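# Move red foam block or yellow sponge to desk

## Task

Look at the counter behind the shelving: if a red foam block is there, carry it to the desk; if it is absent, carry the yellow sponge from the coffee table to the desk instead. All other objects must stay where they are on shelves, tables and counters, the coffee table must be standing upright at the end, and the robot must finish neither fallen nor tilted. The object only counts if it rests on the desk by itself, not held there by the robot.

## Robot and tools

Robot: TidyBot++, a wheeled base 0.54 m long, 0.50 m wide, 0.38 m tall, on four driven casters, carrying one seven-joint arm with a two-finger gripper. The shoulder sits 0.12 m ahead of the base centre at 0.68 m height. Cameras: base_camera and wrist_camera (the latter looks along the hand). The arm begins folded, hand down, reaching up to 0.08 m beyond the base front, elbow up to 1.15 m high.

Frames: the base frame has its origin on the floor below the base centre, x ahead, y to the left, z up. hand_pose is reported in this frame and marks the point between the finger pads; its z axis runs out along the fingers and the fingers move along its y axis. The odometry frame is the base frame as it was when the scene began. base_odometry counts wheel rotation, so wheel slip looks like motion and drift of a few cm and degrees builds up over many moves. Heading is in radians, left positive, range -3.142 to 3.142. base_tilt is in degrees, positive when leaning forward or right, with a fixed bias near 1 degree plus noise.

execute_actions: argument actions is a list holding one action (or empty, which just reports state and images). An action may contain base, joints, and speeds. base holds exactly one relative offset from where the base currently is: translate_m (metres, forward positive, -2 to 2), strafe_m (metres, left positive, -2 to 2), or rotate_rad (radians, counter-clockwise seen from above positive, -6.3 to 6.3). joints holds absolute target angles by name, each its own number: joint_1_rad (whole arm about vertical; positive is clockwise from above, opposite to heading), joint_2_rad shoulder -2.249 to 2.249, joint_3_rad (upper-arm roll), joint_4_rad elbow -2.579 to 2.579, joint_5_rad (forearm roll), joint_6_rad wrist -2.099 to 2.099, joint_7_rad (hand roll; hand down, positive turns it counter-clockwise from above; at 1.57 the fingers open toward the robot's left and right), and gripper_pos from 0 (open, about 85 mm gap) to 1 (closed); gap is roughly 85 x (1 - gripper_pos) mm. Joints 1, 3, 5, 7 are unlimited but move the short way, so rotate more than half a turn in several steps. Done tolerance is 0.039 rad for joints 1-4, 0.056 for 5-7, 0.03 for the gripper. speeds lowers top speed for that action only: translate_m and strafe_m 0.05 to 0.5 m/s, rotate_rad 0.1 to 1.57 rad/s (defaults are the maxima). A base move needing over 8.667 s at its top speed is rejected. Bad keys or out-of-range numbers reject the whole call with no motion. Joints or base left out may keep pushing toward earlier targets. cameras picks images: base_camera, wrist_camera, all; omitted or null gives all, [] gives none. The pictures line lists image order.

wait: seconds 0 to 10; commands nothing and returns state and images. zoom_image: camera plus region [x0, y0, x1, y1] in pixels from the top-left, at most 504 x 504, on that camera's latest full image. finished_scene: scene number; final and irreversible, reports success.

Arm geometry (joint_1_rad 0, joint_3_rad 3.14, joint_5_rad 0, arm in the x-z plane): upper arm 0.42 m at angle joint_2_rad from vertical, forward positive; forearm 0.31 m at joint_2_rad - joint_4_rad; hand 0.31 m at joint_2_rad - joint_4_rad - joint_6_rad. Forward reach from the shoulder is the sum of length x sin(angle), height the sum of length x cos(angle). A downward-pointing hand reaches about 0.94 m high at most, only near the base. Closed fingertips stick out 20 mm past the hand point. From joint_3_rad 3.14, positive swings a forward-bent forearm to the right; joint_5_rad positive swings a bent hand to the right.

Result lines: base_status and joint_status describe how the last accepted action ended. done means reached (for the base, the wheels turned the full amount even if slipping or blocked). off_target means resting away from target, maybe still pushing. contact_stop and time_out mean the target was abandoned and the part holds still. joint command not followed with a cause line means targets were withheld, usually self-collision; joints then show not_followed and may be retried with later actions until valid targets are sent. For the gripper at 1, done means empty, off_target means something is held at the shown reading. on_its_own reports uncommanded motion. motor_effort gives percent of maximum, peak in brackets, with bias and noise. ARM HIT means a hard hit on the base or arm. A torque fault (joints 1-4 limit 104.5 N m, warning 56.7; joints 5-7 limit 51.3, warning 29.4) freezes arm and gripper for 10 s and skips the rest of the call; the base keeps going. MOTOR HOT appears from 60 °C; at 75 °C an OVER-TEMPERATURE FAULT lets the arm sag and keys show limit_stop_at_motor_heat, which then need resending.

Accuracy: friction leaves joints slightly off; correct by sending last command + (wanted - read). Held loads make the arm sag; never command a joint to its currently read angle while holding. hand_pose may err by 1-2 cm; trust images. The robot holds its last command while you think.

Avoid: dropping or slamming objects, hard shoves, driving while the arm is snagged above about 0.8 m (tip-over risk), sideways force on a raised hand, knocking the coffee table over, disturbing other items, and leaving the object resting on the gripper. Open the gripper and lift clear before ending. Fewer, quicker motions are better.

Each tool is called after "Call:" as a command line: name --argument value for each argument, lists and objects as JSON in quotes; but a table of rows of numbers goes row by row, as --pt "numbers of a row", without its own name.

## Session

Call:
execute_actions --actions '[]'

Scene clock: 0.00 s.
base_odometry: x=+0.000 y=+0.000 heading=+0.000 (m, m, rad; odometry frame)
base_tilt: forward=-0.4 right=+0.5 (deg)
base_status: not commanded
joint_positions: joint_1_rad=+0.016 joint_2_rad=-0.382 joint_3_rad=+3.124 joint_4_rad=-2.537 joint_5_rad=-0.024 joint_6_rad=-0.876 joint_7_rad=+1.624 gripper_pos=+0.000
joint_status: not commanded
motor_effort: joint_1_rad=+0 joint_2_rad=-1 joint_3_rad=+1 joint_4_rad=+15 joint_5_rad=-1 joint_6_rad=+2 joint_7_rad=+0 (%)
hand_pose: x=+0.2589 y=+0.0065 z=+0.5896 quat_wxyz=(-0.005, +0.998, +0.020, +0.056) (m; base frame)
pictures: base_camera, wrist_camera
Images, in order (width x height): base_camera 644x364, wrist_camera 644x476.

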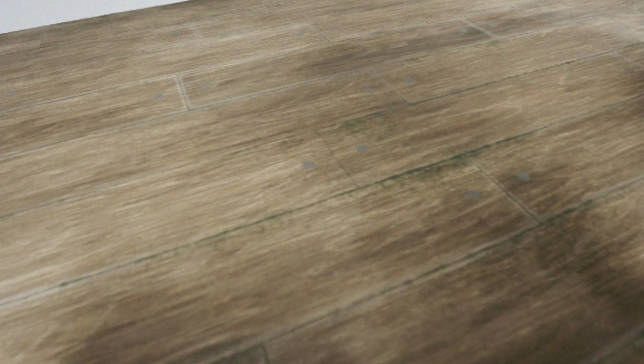

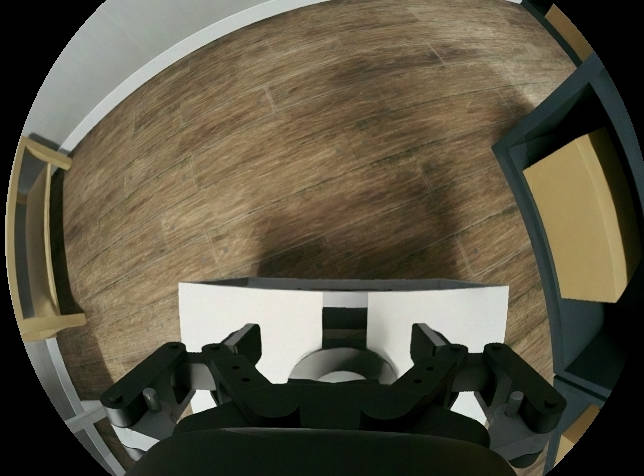

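Call:
execute_actions --actions '[{"joints":{"joint_6_rad":-0.3,"joint_4_rad":-2.0}}]' --cameras '["wrist_camera"]'

Call:
execute_actions --actions '[{"joints":{"joint_1_rad":-1.8}}]' --cameras '["wrist_camera"]'

Scene clock: 3.40 s.
base_odometry: x=+0.000 y=+0.000 heading=+0.000 (m, m, rad; odometry frame)
base_tilt: forward=-0.4 right=+0.5 (deg)
base_status: not commanded
joint_positions: joint_1_rad=+0.016 joint_2_rad=-0.382 joint_3_rad=+3.124 joint_4_rad=-2.020 joint_5_rad=-0.024 joint_6_rad=-0.316 joint_7_rad=+1.624 gripper_pos=+0.000
joint_status: all done
motor_effort: joint_1_rad=+0(1) joint_2_rad=-8(9) joint_3_rad=+1(1) joint_4_rad=+22(22) joint_5_rad=-1(1) joint_6_rad=+10(9) joint_7_rad=+0(0) (%)
hand_pose: x=+0.5643 y=+0.0054 z=+0.9348 quat_wxyz=(+0.008, +0.829, +0.017, +0.560) (m; base frame)
pictures: wrist_camera
Images, in order (width x height): wrist_camera 644x476.

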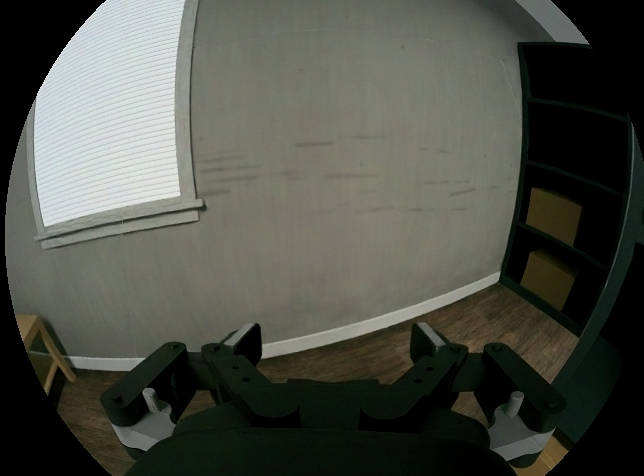

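Scene clock: 6.37 s.
base_odometry: x=+0.000 y=+0.000 heading=+0.000 (m, m, rad; odometry frame)
base_tilt: forward=-0.4 right=+0.5 (deg)
base_status: not commanded
joint_positions: joint_1_rad=-1.786 joint_2_rad=-0.382 joint_3_rad=+3.124 joint_4_rad=-2.020 joint_5_rad=-0.024 joint_6_rad=-0.316 joint_7_rad=+1.624 gripper_pos=+0.000
joint_status: all done
motor_effort: joint_1_rad=-1(0) joint_2_rad=-9(9) joint_3_rad=+0(1) joint_4_rad=+22(22) joint_5_rad=+0(1) joint_6_rad=+9(9) joint_7_rad=+1(0) (%)
hand_pose: x=+0.0118 y=+0.4323 z=+0.9348 quat_wxyz=(-0.434, +0.501, +0.660, +0.354) (m; base frame)
pictures: wrist_camera
Images, in order (width x height): wrist_camera 644x476.

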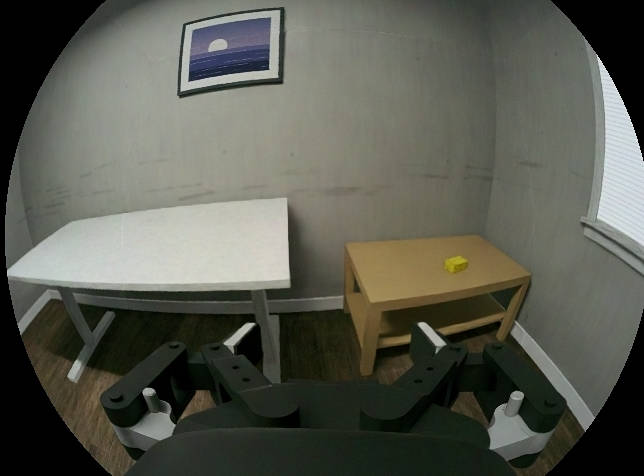

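Call:
execute_actions --actions '[{"base":{"rotate_rad":-1.17},"joints":{"joint_1_rad":0,"joint_6_rad":-0.6}}]'

Call:
execute_actions --actions '[{"base":{"strafe_m":0.7}}]'

Scene clock: 14.33 s.
base_odometry: x=+0.000 y=+0.000 heading=-1.170 (m, m, rad; odometry frame)
base_tilt: forward=-0.4 right=+0.5 (deg)
base_status: done
joint_positions: joint_1_rad=-0.014 joint_2_rad=-0.382 joint_3_rad=+3.125 joint_4_rad=-2.020 joint_5_rad=-0.024 joint_6_rad=-0.579 joint_7_rad=+1.624 gripper_pos=+0.000
joint_status: all done
motor_effort: joint_1_rad=+0(3) joint_2_rad=-8(10) joint_3_rad=+1(3) joint_4_rad=+22(22) joint_5_rad=+0(1) joint_6_rad=+8(9) joint_7_rad=+0(0) (%)
hand_pose: x=+0.5238 y=+0.0189 z=+0.8638 quat_wxyz=(-0.002, +0.894, +0.033, +0.446) (m; base frame)
pictures: base_camera, wrist_camera
Images, in order (width x height): base_camera 644x364, wrist_camera 644x476.

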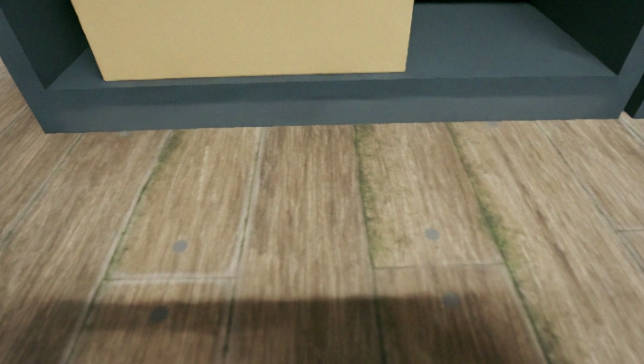

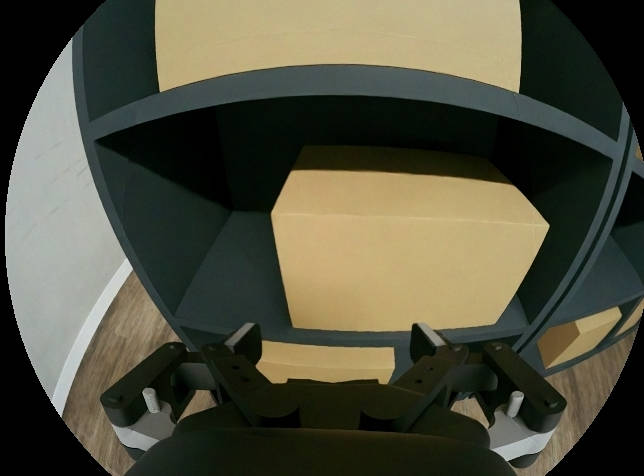

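Scene clock: 17.10 s.
base_odometry: x=+0.645 y=+0.273 heading=-1.170 (m, m, rad; odometry frame)
base_tilt: forward=-0.4 right=+0.5 (deg)
base_status: done
joint_positions: joint_1_rad=-0.013 joint_2_rad=-0.382 joint_3_rad=+3.124 joint_4_rad=-2.020 joint_5_rad=-0.024 joint_6_rad=-0.579 joint_7_rad=+1.624 gripper_pos=+0.000
joint_status: not commanded
motor_effort: joint_1_rad=-1(1) joint_2_rad=-8(9) joint_3_rad=+0(2) joint_4_rad=+22(22) joint_5_rad=-1(1) joint_6_rad=+8(8) joint_7_rad=+0(0) (%)
hand_pose: x=+0.5239 y=+0.0183 z=+0.8638 quat_wxyz=(-0.002, +0.894, +0.032, +0.446) (m; base frame)
pictures: base_camera, wrist_camera
Images, in order (width x height): base_camera 644x364, wrist_camera 644x476.

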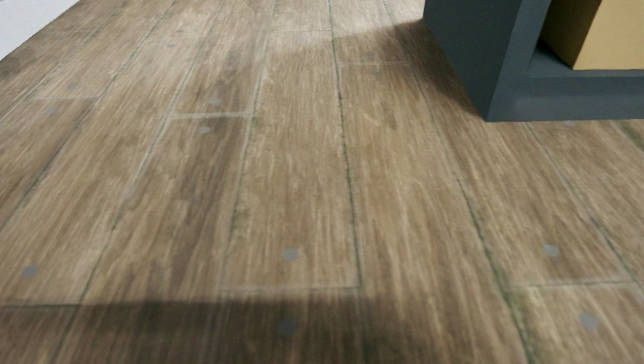

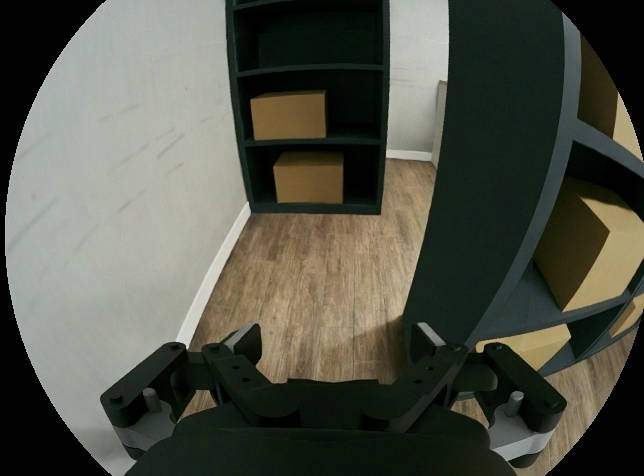

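Call:
execute_actions --actions '[{"base":{"strafe_m":0.18}}]' --cameras '[]'

Call:
execute_actions --actions '[{"base":{"translate_m":1.0},"joints":{"joint_1_rad":0.4,"joint_6_rad":-0.45}}]'

Scene clock: 20.47 s.
base_odometry: x=+0.811 y=+0.343 heading=-1.171 (m, m, rad; odometry frame)
base_tilt: forward=-0.4 right=+0.6 (deg)
base_status: done
joint_positions: joint_1_rad=-0.013 joint_2_rad=-0.382 joint_3_rad=+3.123 joint_4_rad=-2.020 joint_5_rad=-0.024 joint_6_rad=-0.579 joint_7_rad=+1.624 gripper_pos=+0.000
joint_status: not commanded
motor_effort: joint_1_rad=+0(0) joint_2_rad=-8(7) joint_3_rad=+0(3) joint_4_rad=+22(22) joint_5_rad=-1(1) joint_6_rad=+8(8) joint_7_rad=+0(0) (%)
hand_pose: x=+0.5238 y=+0.0189 z=+0.8638 quat_wxyz=(-0.002, +0.894, +0.033, +0.446) (m; base frame)
pictures: none
No camera images: the call's "cameras" was empty. Leave "cameras" out to get every camera's image.

Scene clock: 23.83 s.
base_odometry: x=+1.201 y=-0.578 heading=-1.171 (m, m, rad; odometry frame)
base_tilt: forward=-0.4 right=+0.5 (deg)
base_status: done
joint_positions: joint_1_rad=+0.386 joint_2_rad=-0.381 joint_3_rad=+3.123 joint_4_rad=-2.020 joint_5_rad=-0.024 joint_6_rad=-0.468 joint_7_rad=+1.624 gripper_pos=+0.000
joint_status: all done
motor_effort: joint_1_rad=+0(0) joint_2_rad=-9(11) joint_3_rad=+1(2) joint_4_rad=+22(22) joint_5_rad=-1(2) joint_6_rad=+9(10) joint_7_rad=+1(1) (%)
hand_pose: x=+0.5175 y=-0.1471 z=+0.8921 quat_wxyz=(+0.097, +0.857, -0.141, +0.485) (m; base frame)
pictures: base_camera, wrist_camera
Images, in order (width x height): base_camera 644x364, wrist_camera 644x476.

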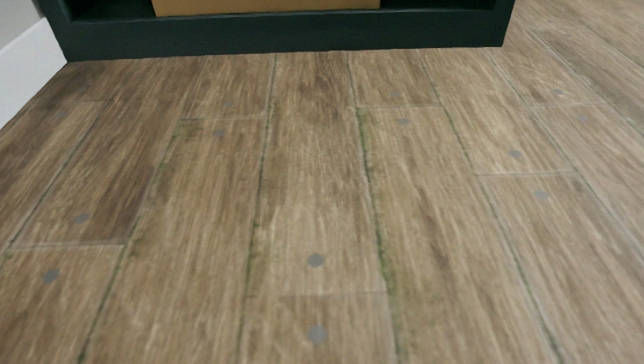

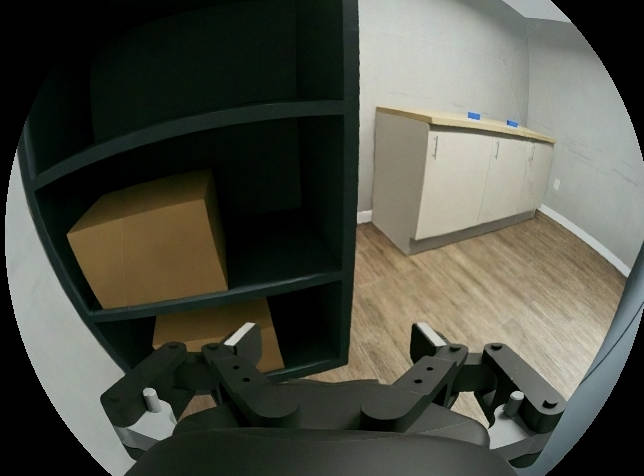

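Call:
zoom_image --camera "wrist_camera" --region '[360, 80, 580, 180]'

Region (360, 80, 580, 180) of wrist_camera's 644x476 image, scaled by 2.291; it fills the top 229 rows of this view, and the rest is white.

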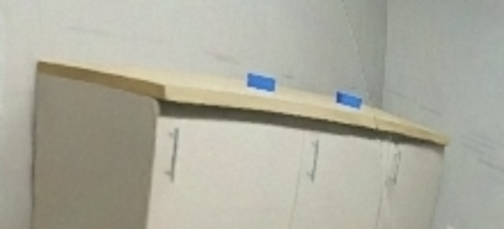

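Call:
execute_actions --actions '[{"joints":{"joint_2_rad":-0.2,"joint_4_rad":-0.9,"joint_6_rad":-1.2,"joint_1_rad":0.55}}]' --cameras '["wrist_camera"]'

Call:
zoom_image --camera "wrist_camera" --region '[320, 130, 600, 300]'

Scene clock: 30.57 s.
base_odometry: x=+1.201 y=-0.578 heading=-1.171 (m, m, rad; odometry frame)
base_tilt: forward=-0.4 right=+0.6 (deg)
base_status: not commanded
joint_positions: joint_1_rad=+0.532 joint_2_rad=-0.214 joint_3_rad=+3.123 joint_4_rad=-0.922 joint_5_rad=-0.024 joint_6_rad=-1.179 joint_7_rad=+1.624 gripper_pos=+0.000
joint_status: all done
motor_effort: joint_1_rad=+0(1) joint_2_rad=-8(12) joint_3_rad=+0(1) joint_4_rad=+17(23) joint_5_rad=+0(0) joint_6_rad=+9(9) joint_7_rad=+0(0) (%)
hand_pose: x=+0.4816 y=-0.1927 z=+1.2351 quat_wxyz=(+0.155, +0.789, -0.181, +0.566) (m; base frame)
pictures: wrist_camera
Images, in order (width x height): wrist_camera 644x476.

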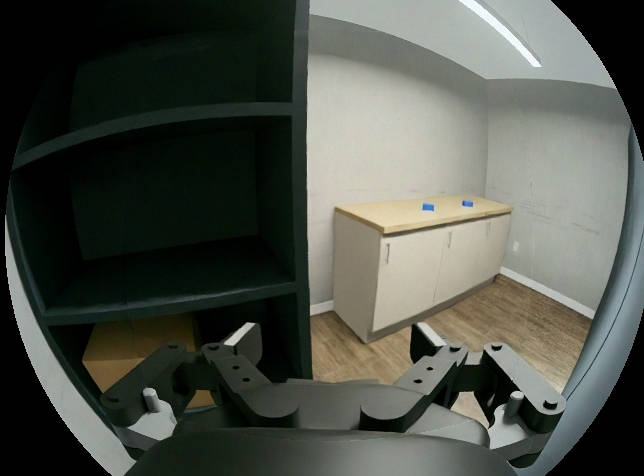

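Region (320, 130, 600, 300) of wrist_camera's 644x476 image, scaled by 1.800; it fills the top 306 rows of this view, and the rest is white.

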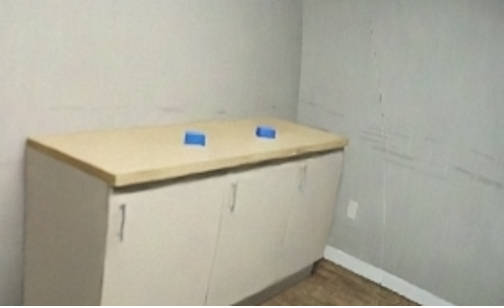

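Call:
execute_actions --actions '[{"base":{"translate_m":-1.3},"joints":{"joint_1_rad":0,"joint_2_rad":-0.2,"joint_4_rad":-1.7,"joint_6_rad":-1.2}}]' --cameras '[]'

Call:
execute_actions --actions '[{"base":{"rotate_rad":-3.11}}]'

Scene clock: 36.70 s.
base_odometry: x=+0.696 y=+0.620 heading=-1.171 (m, m, rad; odometry frame)
base_tilt: forward=-0.4 right=+0.5 (deg)
base_status: done
joint_positions: joint_1_rad=+0.015 joint_2_rad=-0.201 joint_3_rad=+3.123 joint_4_rad=-1.679 joint_5_rad=-0.024 joint_6_rad=-1.183 joint_7_rad=+1.624 gripper_pos=+0.000
joint_status: all done
motor_effort: joint_1_rad=-1(1) joint_2_rad=-13(20) joint_3_rad=+1(3) joint_4_rad=+20(21) joint_5_rad=-1(2) joint_6_rad=+5(10) joint_7_rad=+0(0) (%)
hand_pose: x=+0.4917 y=+0.0100 z=+0.8471 quat_wxyz=(-0.004, +0.971, +0.026, +0.238) (m; base frame)
pictures: none
No camera images: the call's "cameras" was empty. Leave "cameras" out to get every camera's image.

Scene clock: 39.97 s.
base_odometry: x=+0.696 y=+0.620 heading=+2.002 (m, m, rad; odometry frame)
base_tilt: forward=-0.4 right=+0.6 (deg)
base_status: done
joint_positions: joint_1_rad=+0.011 joint_2_rad=-0.200 joint_3_rad=+3.123 joint_4_rad=-1.679 joint_5_rad=-0.024 joint_6_rad=-1.183 joint_7_rad=+1.624 gripper_pos=+0.000
joint_status: not commanded
motor_effort: joint_1_rad=-1(2) joint_2_rad=-13(16) joint_3_rad=+1(2) joint_4_rad=+20(20) joint_5_rad=+0(1) joint_6_rad=+5(5) joint_7_rad=+1(1) (%)
hand_pose: x=+0.4918 y=+0.0114 z=+0.8468 quat_wxyz=(-0.005, +0.971, +0.028, +0.237) (m; base frame)
pictures: base_camera, wrist_camera
Images, in order (width x height): base_camera 644x364, wrist_camera 644x476.

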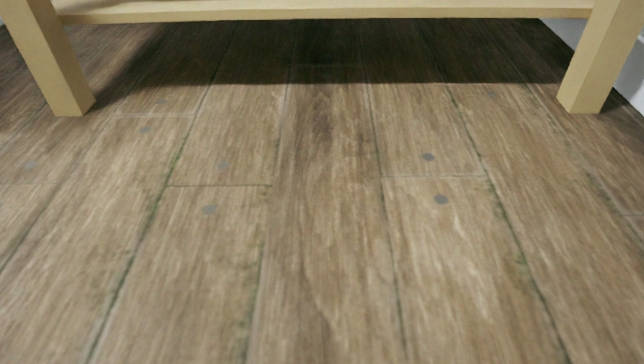

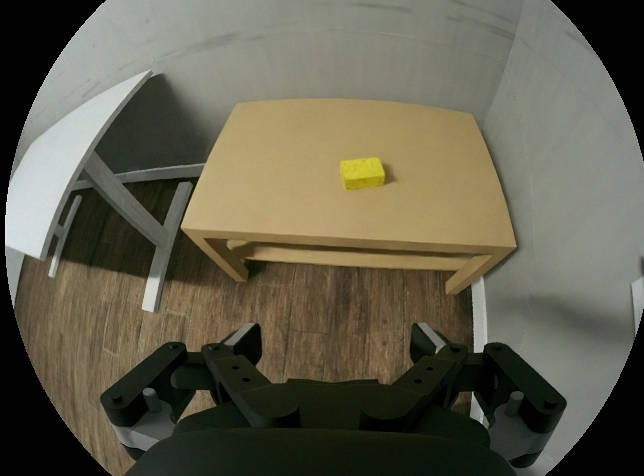

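Call:
execute_actions --actions '[{"base":{"translate_m":0.4},"joints":{"joint_1_rad":0.1,"joint_2_rad":0.389,"joint_4_rad":-1.539,"joint_6_rad":-1.214,"joint_7_rad":0.22}}]'

Scene clock: 44.80 s.
base_odometry: x=+0.529 y=+0.983 heading=+2.002 (m, m, rad; odometry frame)
base_tilt: forward=-0.4 right=+0.5 (deg)
base_status: done
joint_positions: joint_1_rad=+0.083 joint_2_rad=+0.395 joint_3_rad=+3.123 joint_4_rad=-1.564 joint_5_rad=-0.024 joint_6_rad=-1.192 joint_7_rad=+0.243 gripper_pos=+0.000
joint_status: all done
motor_effort: joint_1_rad=+0(0) joint_2_rad=-33(37) joint_3_rad=-1(1) joint_4_rad=+16(20) joint_5_rad=-1(1) joint_6_rad=+1(5) joint_7_rad=+0(0) (%)
hand_pose: x=+0.5684 y=-0.0212 z=+0.6403 quat_wxyz=(-0.009, +0.764, -0.645, -0.012) (m; base frame)
pictures: base_camera, wrist_camera
Images, in order (width x height): base_camera 644x364, wrist_camera 644x476.

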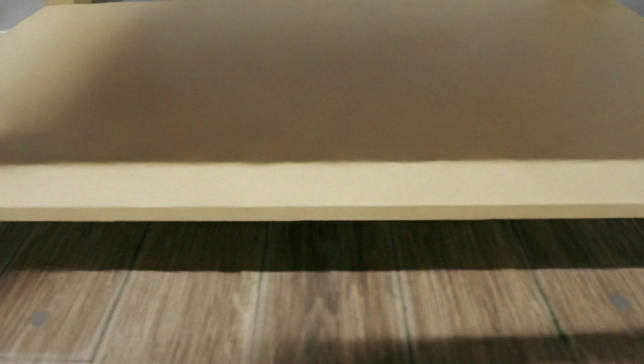

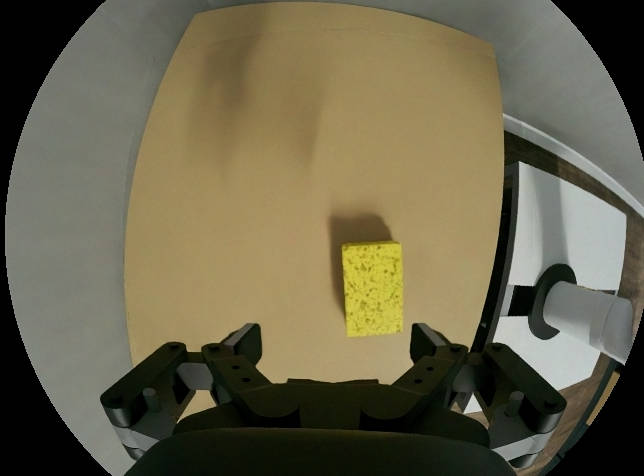

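Call:
execute_actions --actions '[{"base":{"translate_m":-0.042},"joints":{"joint_2_rad":0.5,"joint_4_rad":-1.725,"joint_6_rad":-0.90,"joint_7_rad":0.3}}]' --cameras '["wrist_camera"]'

Scene clock: 48.30 s.
base_odometry: x=+0.546 y=+0.945 heading=+2.003 (m, m, rad; odometry frame)
base_tilt: forward=-0.4 right=+0.5 (deg)
base_status: done
joint_positions: joint_1_rad=+0.084 joint_2_rad=+0.503 joint_3_rad=+3.123 joint_4_rad=-1.706 joint_5_rad=-0.024 joint_6_rad=-0.918 joint_7_rad=+0.272 gripper_pos=+0.000
joint_status: all done
motor_effort: joint_1_rad=+0(1) joint_2_rad=-35(38) joint_3_rad=+0(1) joint_4_rad=+14(16) joint_5_rad=-1(1) joint_6_rad=+1(0) joint_7_rad=+0(0) (%)
hand_pose: x=+0.5781 y=-0.0228 z=+0.5522 quat_wxyz=(-0.016, +0.771, -0.637, -0.002) (m; base frame)
pictures: wrist_camera
Images, in order (width x height): wrist_camera 644x476.

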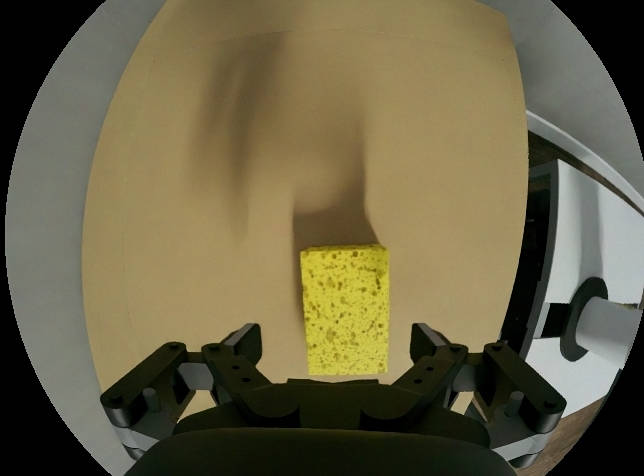

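Call:
execute_actions --actions '[{"joints":{"joint_2_rad":0.616,"joint_4_rad":-1.826,"joint_6_rad":-0.697}}]' --cameras '["wrist_camera"]'

Scene clock: 51.17 s.
base_odometry: x=+0.546 y=+0.945 heading=+2.003 (m, m, rad; odometry frame)
base_tilt: forward=-0.4 right=+0.6 (deg)
base_status: not commanded
joint_positions: joint_1_rad=+0.084 joint_2_rad=+0.620 joint_3_rad=+3.123 joint_4_rad=-1.809 joint_5_rad=-0.024 joint_6_rad=-0.716 joint_7_rad=+0.272 gripper_pos=+0.000
joint_status: all done
motor_effort: joint_1_rad=+0(1) joint_2_rad=-36(41) joint_3_rad=+0(0) joint_4_rad=+11(14) joint_5_rad=+0(0) joint_6_rad=+1(2) joint_7_rad=+0(0) (%)
hand_pose: x=+0.5677 y=-0.0226 z=+0.4756 quat_wxyz=(-0.010, +0.769, -0.639, -0.009) (m; base frame)
pictures: wrist_camera
Images, in order (width x height): wrist_camera 644x476.

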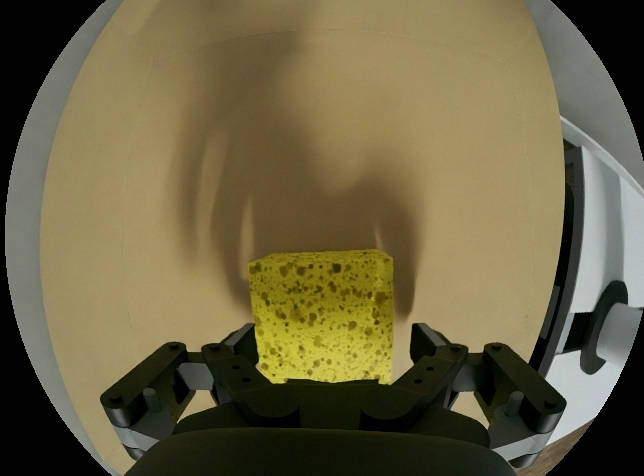

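Call:
execute_actions --actions '[{"joints":{"gripper_pos":1}}]' --cameras '["wrist_camera"]'

Scene clock: 53.40 s.
base_odometry: x=+0.546 y=+0.945 heading=+2.003 (m, m, rad; odometry frame)
base_tilt: forward=-0.4 right=+0.6 (deg)
base_status: not commanded
joint_positions: joint_1_rad=+0.084 joint_2_rad=+0.614 joint_3_rad=+3.123 joint_4_rad=-1.809 joint_5_rad=-0.024 joint_6_rad=-0.716 joint_7_rad=+0.272 gripper_pos=+0.382
joint_status: gripper_pos off_target (ended at +0.382, target +1.000)
motor_effort: joint_1_rad=+0(1) joint_2_rad=-36(38) joint_3_rad=+0(1) joint_4_rad=+12(12) joint_5_rad=-1(1) joint_6_rad=+1(5) joint_7_rad=+0(1) (%)
hand_pose: x=+0.5689 y=-0.0227 z=+0.4782 quat_wxyz=(-0.012, +0.769, -0.639, -0.006) (m; base frame)
pictures: wrist_camera
Images, in order (width x height): wrist_camera 644x476.

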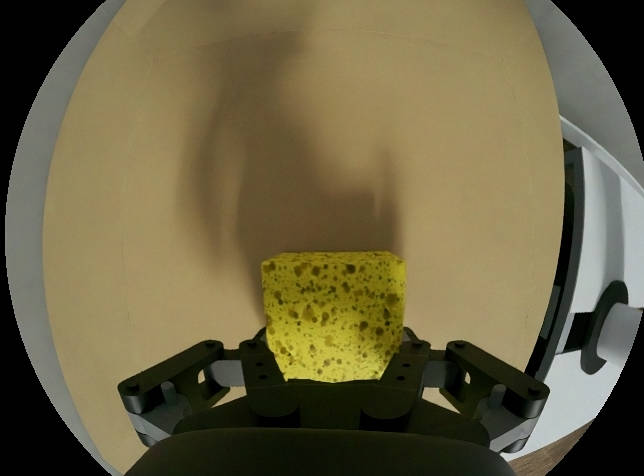

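Call:
execute_actions --actions '[{"joints":{"joint_1_rad":0,"joint_2_rad":0.23,"joint_4_rad":-1.04,"joint_6_rad":-1.85,"joint_7_rad":1.57}}]' --cameras '[]'

Call:
execute_actions --actions '[{"base":{"translate_m":-0.35}}]'

Scene clock: 58.13 s.
base_odometry: x=+0.546 y=+0.945 heading=+2.003 (m, m, rad; odometry frame)
base_tilt: forward=-0.4 right=+0.6 (deg)
base_status: not commanded
joint_positions: joint_1_rad=+0.017 joint_2_rad=+0.230 joint_3_rad=+3.123 joint_4_rad=-1.062 joint_5_rad=-0.024 joint_6_rad=-1.833 joint_7_rad=+1.545 gripper_pos=+0.382
joint_status: all done
motor_effort: joint_1_rad=+0(1) joint_2_rad=-29(40) joint_3_rad=+0(1) joint_4_rad=+17(16) joint_5_rad=-1(1) joint_6_rad=+1(1) joint_7_rad=+0(0) (%)
hand_pose: x=+0.5221 y=+0.0081 z=+0.8669 quat_wxyz=(-0.014, +1.000, -0.009, +0.008) (m; base frame)
pictures: none
No camera images: the call's "cameras" was empty. Leave "cameras" out to get every camera's image.

Scene clock: 60.27 s.
base_odometry: x=+0.693 y=+0.627 heading=+2.002 (m, m, rad; odometry frame)
base_tilt: forward=-0.4 right=+0.6 (deg)
base_status: done
joint_positions: joint_1_rad=+0.015 joint_2_rad=+0.225 joint_3_rad=+3.123 joint_4_rad=-1.061 joint_5_rad=-0.024 joint_6_rad=-1.834 joint_7_rad=+1.545 gripper_pos=+0.382
joint_status: not commanded
motor_effort: joint_1_rad=+0(1) joint_2_rad=-28(32) joint_3_rad=+0(1) joint_4_rad=+17(18) joint_5_rad=-1(1) joint_6_rad=+1(2) joint_7_rad=+0(0) (%)
hand_pose: x=+0.5210 y=+0.0090 z=+0.8691 quat_wxyz=(-0.014, +1.000, -0.008, +0.010) (m; base frame)
pictures: base_camera, wrist_camera
Images, in order (width x height): base_camera 644x364, wrist_camera 644x476.

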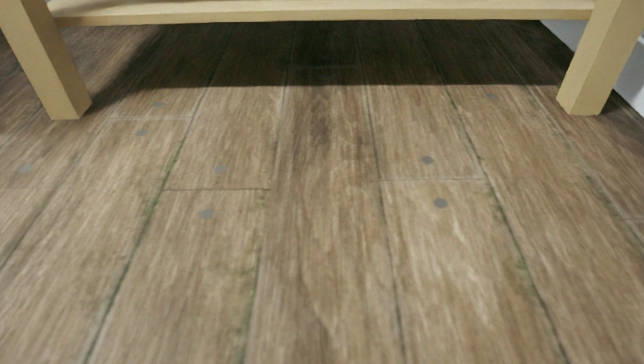

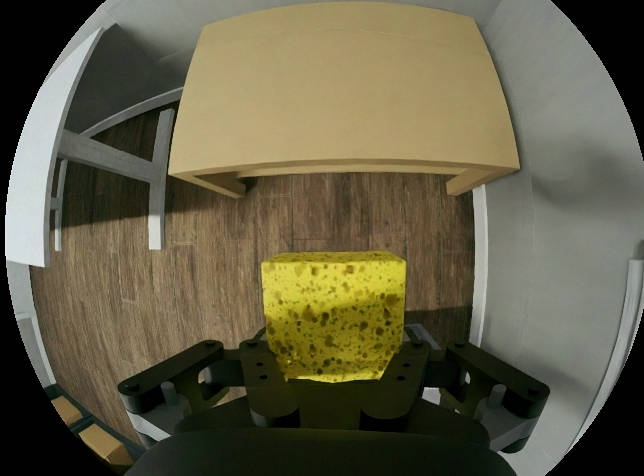

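Call:
execute_actions --actions '[{"base":{"strafe_m":1.1}}]'

Call:
execute_actions --actions '[{"base":{"translate_m":0.15}}]'

Scene clock: 66.17 s.
base_odometry: x=-0.307 y=+0.166 heading=+2.002 (m, m, rad; odometry frame)
base_tilt: forward=-0.4 right=+0.5 (deg)
base_status: done
joint_positions: joint_1_rad=+0.007 joint_2_rad=+0.225 joint_3_rad=+3.123 joint_4_rad=-1.061 joint_5_rad=-0.024 joint_6_rad=-1.834 joint_7_rad=+1.545 gripper_pos=+0.382
joint_status: not commanded
motor_effort: joint_1_rad=+0(4) joint_2_rad=-28(29) joint_3_rad=+1(2) joint_4_rad=+17(17) joint_5_rad=-1(2) joint_6_rad=+2(2) joint_7_rad=+0(0) (%)
hand_pose: x=+0.5210 y=+0.0123 z=+0.8689 quat_wxyz=(-0.014, +1.000, -0.004, +0.010) (m; base frame)
pictures: base_camera, wrist_camera
Images, in order (width x height): base_camera 644x364, wrist_camera 644x476.

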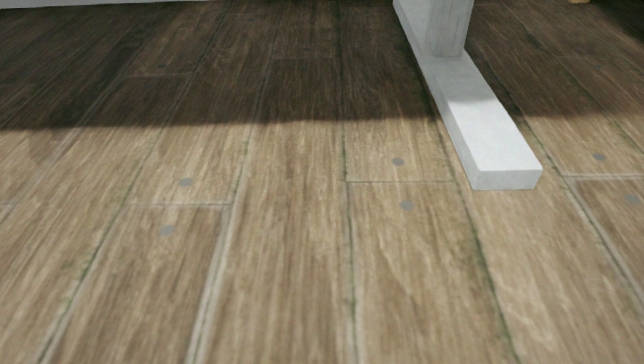

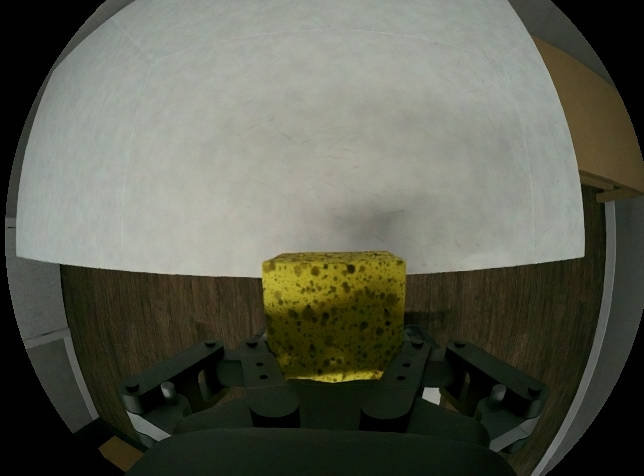

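Scene clock: 67.63 s.
base_odometry: x=-0.370 y=+0.303 heading=+2.003 (m, m, rad; odometry frame)
base_tilt: forward=-0.4 right=+0.5 (deg)
base_status: done
joint_positions: joint_1_rad=+0.007 joint_2_rad=+0.236 joint_3_rad=+3.123 joint_4_rad=-1.061 joint_5_rad=-0.024 joint_6_rad=-1.834 joint_7_rad=+1.545 gripper_pos=+0.382
joint_status: not commanded
motor_effort: joint_1_rad=+0(1) joint_2_rad=-29(31) joint_3_rad=+0(0) joint_4_rad=+17(18) joint_5_rad=-1(1) joint_6_rad=+1(2) joint_7_rad=+0(1) (%)
hand_pose: x=+0.5229 y=+0.0123 z=+0.8647 quat_wxyz=(-0.014, +1.000, -0.004, +0.005) (m; base frame)
pictures: base_camera, wrist_camera
Images, in order (width x height): base_camera 644x364, wrist_camera 644x476.

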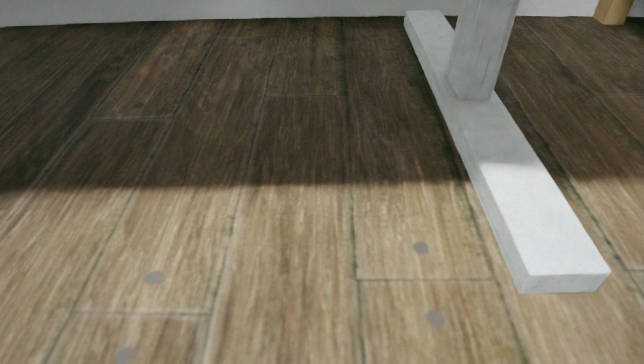

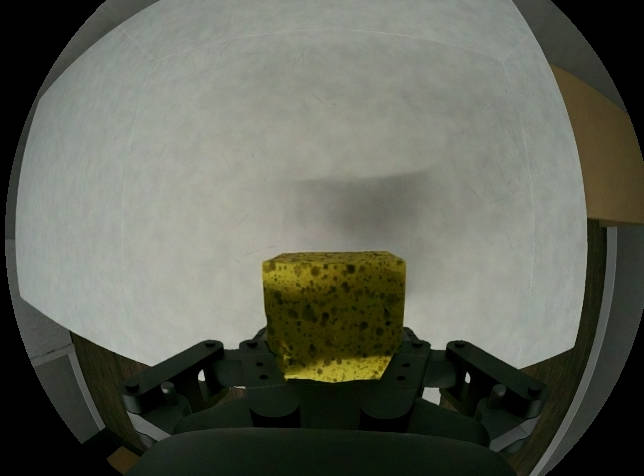

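Call:
execute_actions --actions '[{"joints":{"joint_2_rad":0.338,"joint_4_rad":-1.185,"joint_6_rad":-1.615}}]' --cameras '["wrist_camera"]'

Scene clock: 70.60 s.
base_odometry: x=-0.370 y=+0.303 heading=+2.003 (m, m, rad; odometry frame)
base_tilt: forward=-0.4 right=+0.6 (deg)
base_status: not commanded
joint_positions: joint_1_rad=+0.007 joint_2_rad=+0.344 joint_3_rad=+3.123 joint_4_rad=-1.169 joint_5_rad=-0.024 joint_6_rad=-1.630 joint_7_rad=+1.545 gripper_pos=+0.382
joint_status: all done
motor_effort: joint_1_rad=+0(1) joint_2_rad=-33(39) joint_3_rad=+0(1) joint_4_rad=+17(19) joint_5_rad=-1(1) joint_6_rad=+1(1) joint_7_rad=+0(0) (%)
hand_pose: x=+0.5741 y=+0.0130 z=+0.7853 quat_wxyz=(-0.015, +1.000, -0.007, -0.001) (m; base frame)
pictures: wrist_camera
Images, in order (width x height): wrist_camera 644x476.

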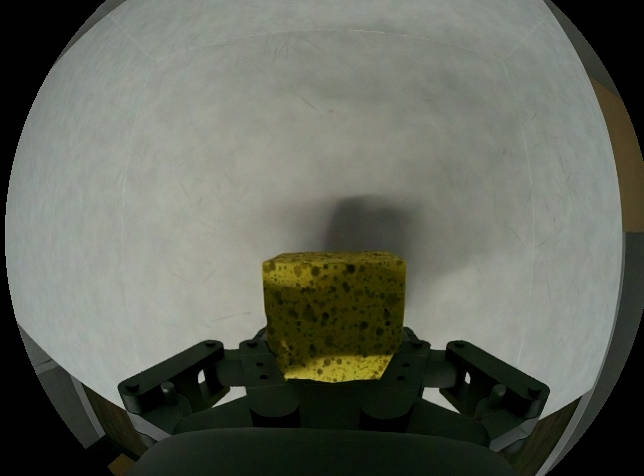

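Call:
execute_actions --actions '[{"joints":{"joint_4_rad":-1.265,"joint_6_rad":-1.535}}]' --cameras '["wrist_camera"]'

Scene clock: 72.67 s.
base_odometry: x=-0.370 y=+0.303 heading=+2.003 (m, m, rad; odometry frame)
base_tilt: forward=-0.3 right=+0.6 (deg)
base_status: not commanded
joint_positions: joint_1_rad=+0.007 joint_2_rad=+0.343 joint_3_rad=+3.123 joint_4_rad=-1.246 joint_5_rad=-0.024 joint_6_rad=-1.554 joint_7_rad=+1.545 gripper_pos=+0.382
joint_status: all done
motor_effort: joint_1_rad=+0(0) joint_2_rad=-33(35) joint_3_rad=+0(1) joint_4_rad=+17(18) joint_5_rad=-1(1) joint_6_rad=+1(1) joint_7_rad=+0(0) (%)
hand_pose: x=+0.5739 y=+0.0132 z=+0.7612 quat_wxyz=(-0.015, +1.000, -0.008, -0.001) (m; base frame)
pictures: wrist_camera
Images, in order (width x height): wrist_camera 644x476.

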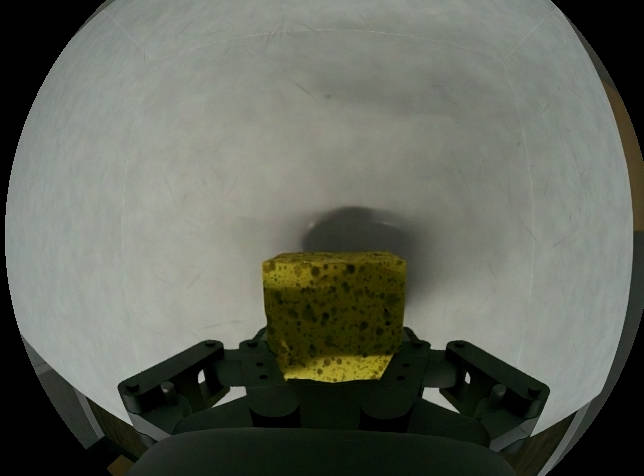

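Call:
execute_actions --actions '[{"joints":{"joint_4_rad":-1.345,"joint_6_rad":-1.455}}]' --cameras '["wrist_camera"]'

Scene clock: 75.30 s.
base_odometry: x=-0.370 y=+0.303 heading=+2.003 (m, m, rad; odometry frame)
base_tilt: forward=-0.4 right=+0.6 (deg)
base_status: not commanded
joint_positions: joint_1_rad=+0.007 joint_2_rad=+0.324 joint_3_rad=+3.123 joint_4_rad=-1.314 joint_5_rad=-0.024 joint_6_rad=-1.472 joint_7_rad=+1.545 gripper_pos=+0.382
joint_status: all done
motor_effort: joint_1_rad=-1(0) joint_2_rad=-29(33) joint_3_rad=+0(1) joint_4_rad=+15(18) joint_5_rad=-1(1) joint_6_rad=+2(5) joint_7_rad=+0(1) (%)
hand_pose: x=+0.5762 y=+0.0133 z=+0.7487 quat_wxyz=(-0.015, +1.000, -0.008, +0.016) (m; base frame)
pictures: wrist_camera
Images, in order (width x height): wrist_camera 644x476.

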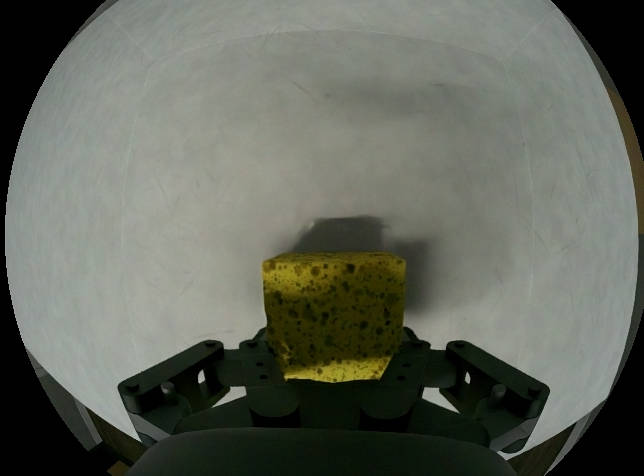

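The sponge is touching the desk, so I'll release it and lift the hand.

Call:
execute_actions --actions '[{"joints":{"gripper_pos":0}}]' --cameras '[]'

Call:
execute_actions --actions '[{"joints":{"joint_4_rad":-1.05,"joint_6_rad":-1.75}}]' --cameras '["wrist_camera"]'

Scene clock: 79.30 s.
base_odometry: x=-0.370 y=+0.303 heading=+2.003 (m, m, rad; odometry frame)
base_tilt: forward=-0.4 right=+0.5 (deg)
base_status: not commanded
joint_positions: joint_1_rad=+0.007 joint_2_rad=+0.332 joint_3_rad=+3.123 joint_4_rad=-1.322 joint_5_rad=-0.024 joint_6_rad=-1.472 joint_7_rad=+1.545 gripper_pos=+0.000
joint_status: all done
motor_effort: joint_1_rad=+0(0) joint_2_rad=-32(33) joint_3_rad=+0(0) joint_4_rad=+17(18) joint_5_rad=-1(1) joint_6_rad=+1(2) joint_7_rad=+0(0) (%)
hand_pose: x=+0.5739 y=+0.0133 z=+0.7426 quat_wxyz=(-0.015, +1.000, -0.008, +0.008) (m; base frame)
pictures: none
No camera images: the call's "cameras" was empty. Leave "cameras" out to get every camera's image.

Scene clock: 80.67 s.
base_odometry: x=-0.370 y=+0.303 heading=+2.003 (m, m, rad; odometry frame)
base_tilt: forward=-0.4 right=+0.6 (deg)
base_status: not commanded
joint_positions: joint_1_rad=+0.007 joint_2_rad=+0.334 joint_3_rad=+3.123 joint_4_rad=-1.072 joint_5_rad=-0.024 joint_6_rad=-1.731 joint_7_rad=+1.545 gripper_pos=+0.000
joint_status: all done
motor_effort: joint_1_rad=-1(1) joint_2_rad=-33(35) joint_3_rad=+0(0) joint_4_rad=+17(18) joint_5_rad=-1(1) joint_6_rad=+1(2) joint_7_rad=+0(0) (%)
hand_pose: x=+0.5681 y=+0.0127 z=+0.8200 quat_wxyz=(-0.015, +1.000, -0.005, +0.002) (m; base frame)
pictures: wrist_camera
Images, in order (width x height): wrist_camera 644x476.

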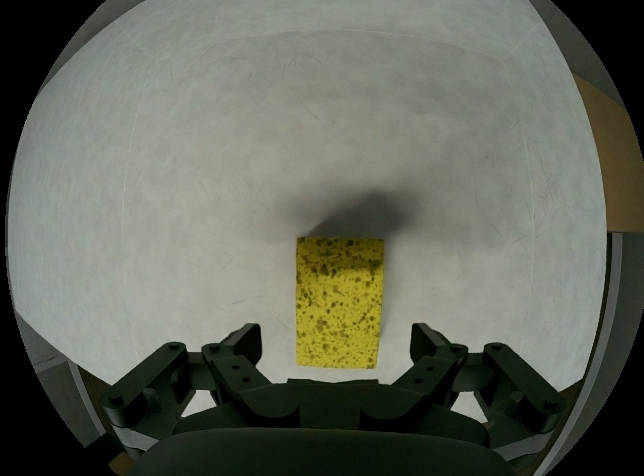

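Call:
finished_scene --scene 1

The scene is finished: the task was done.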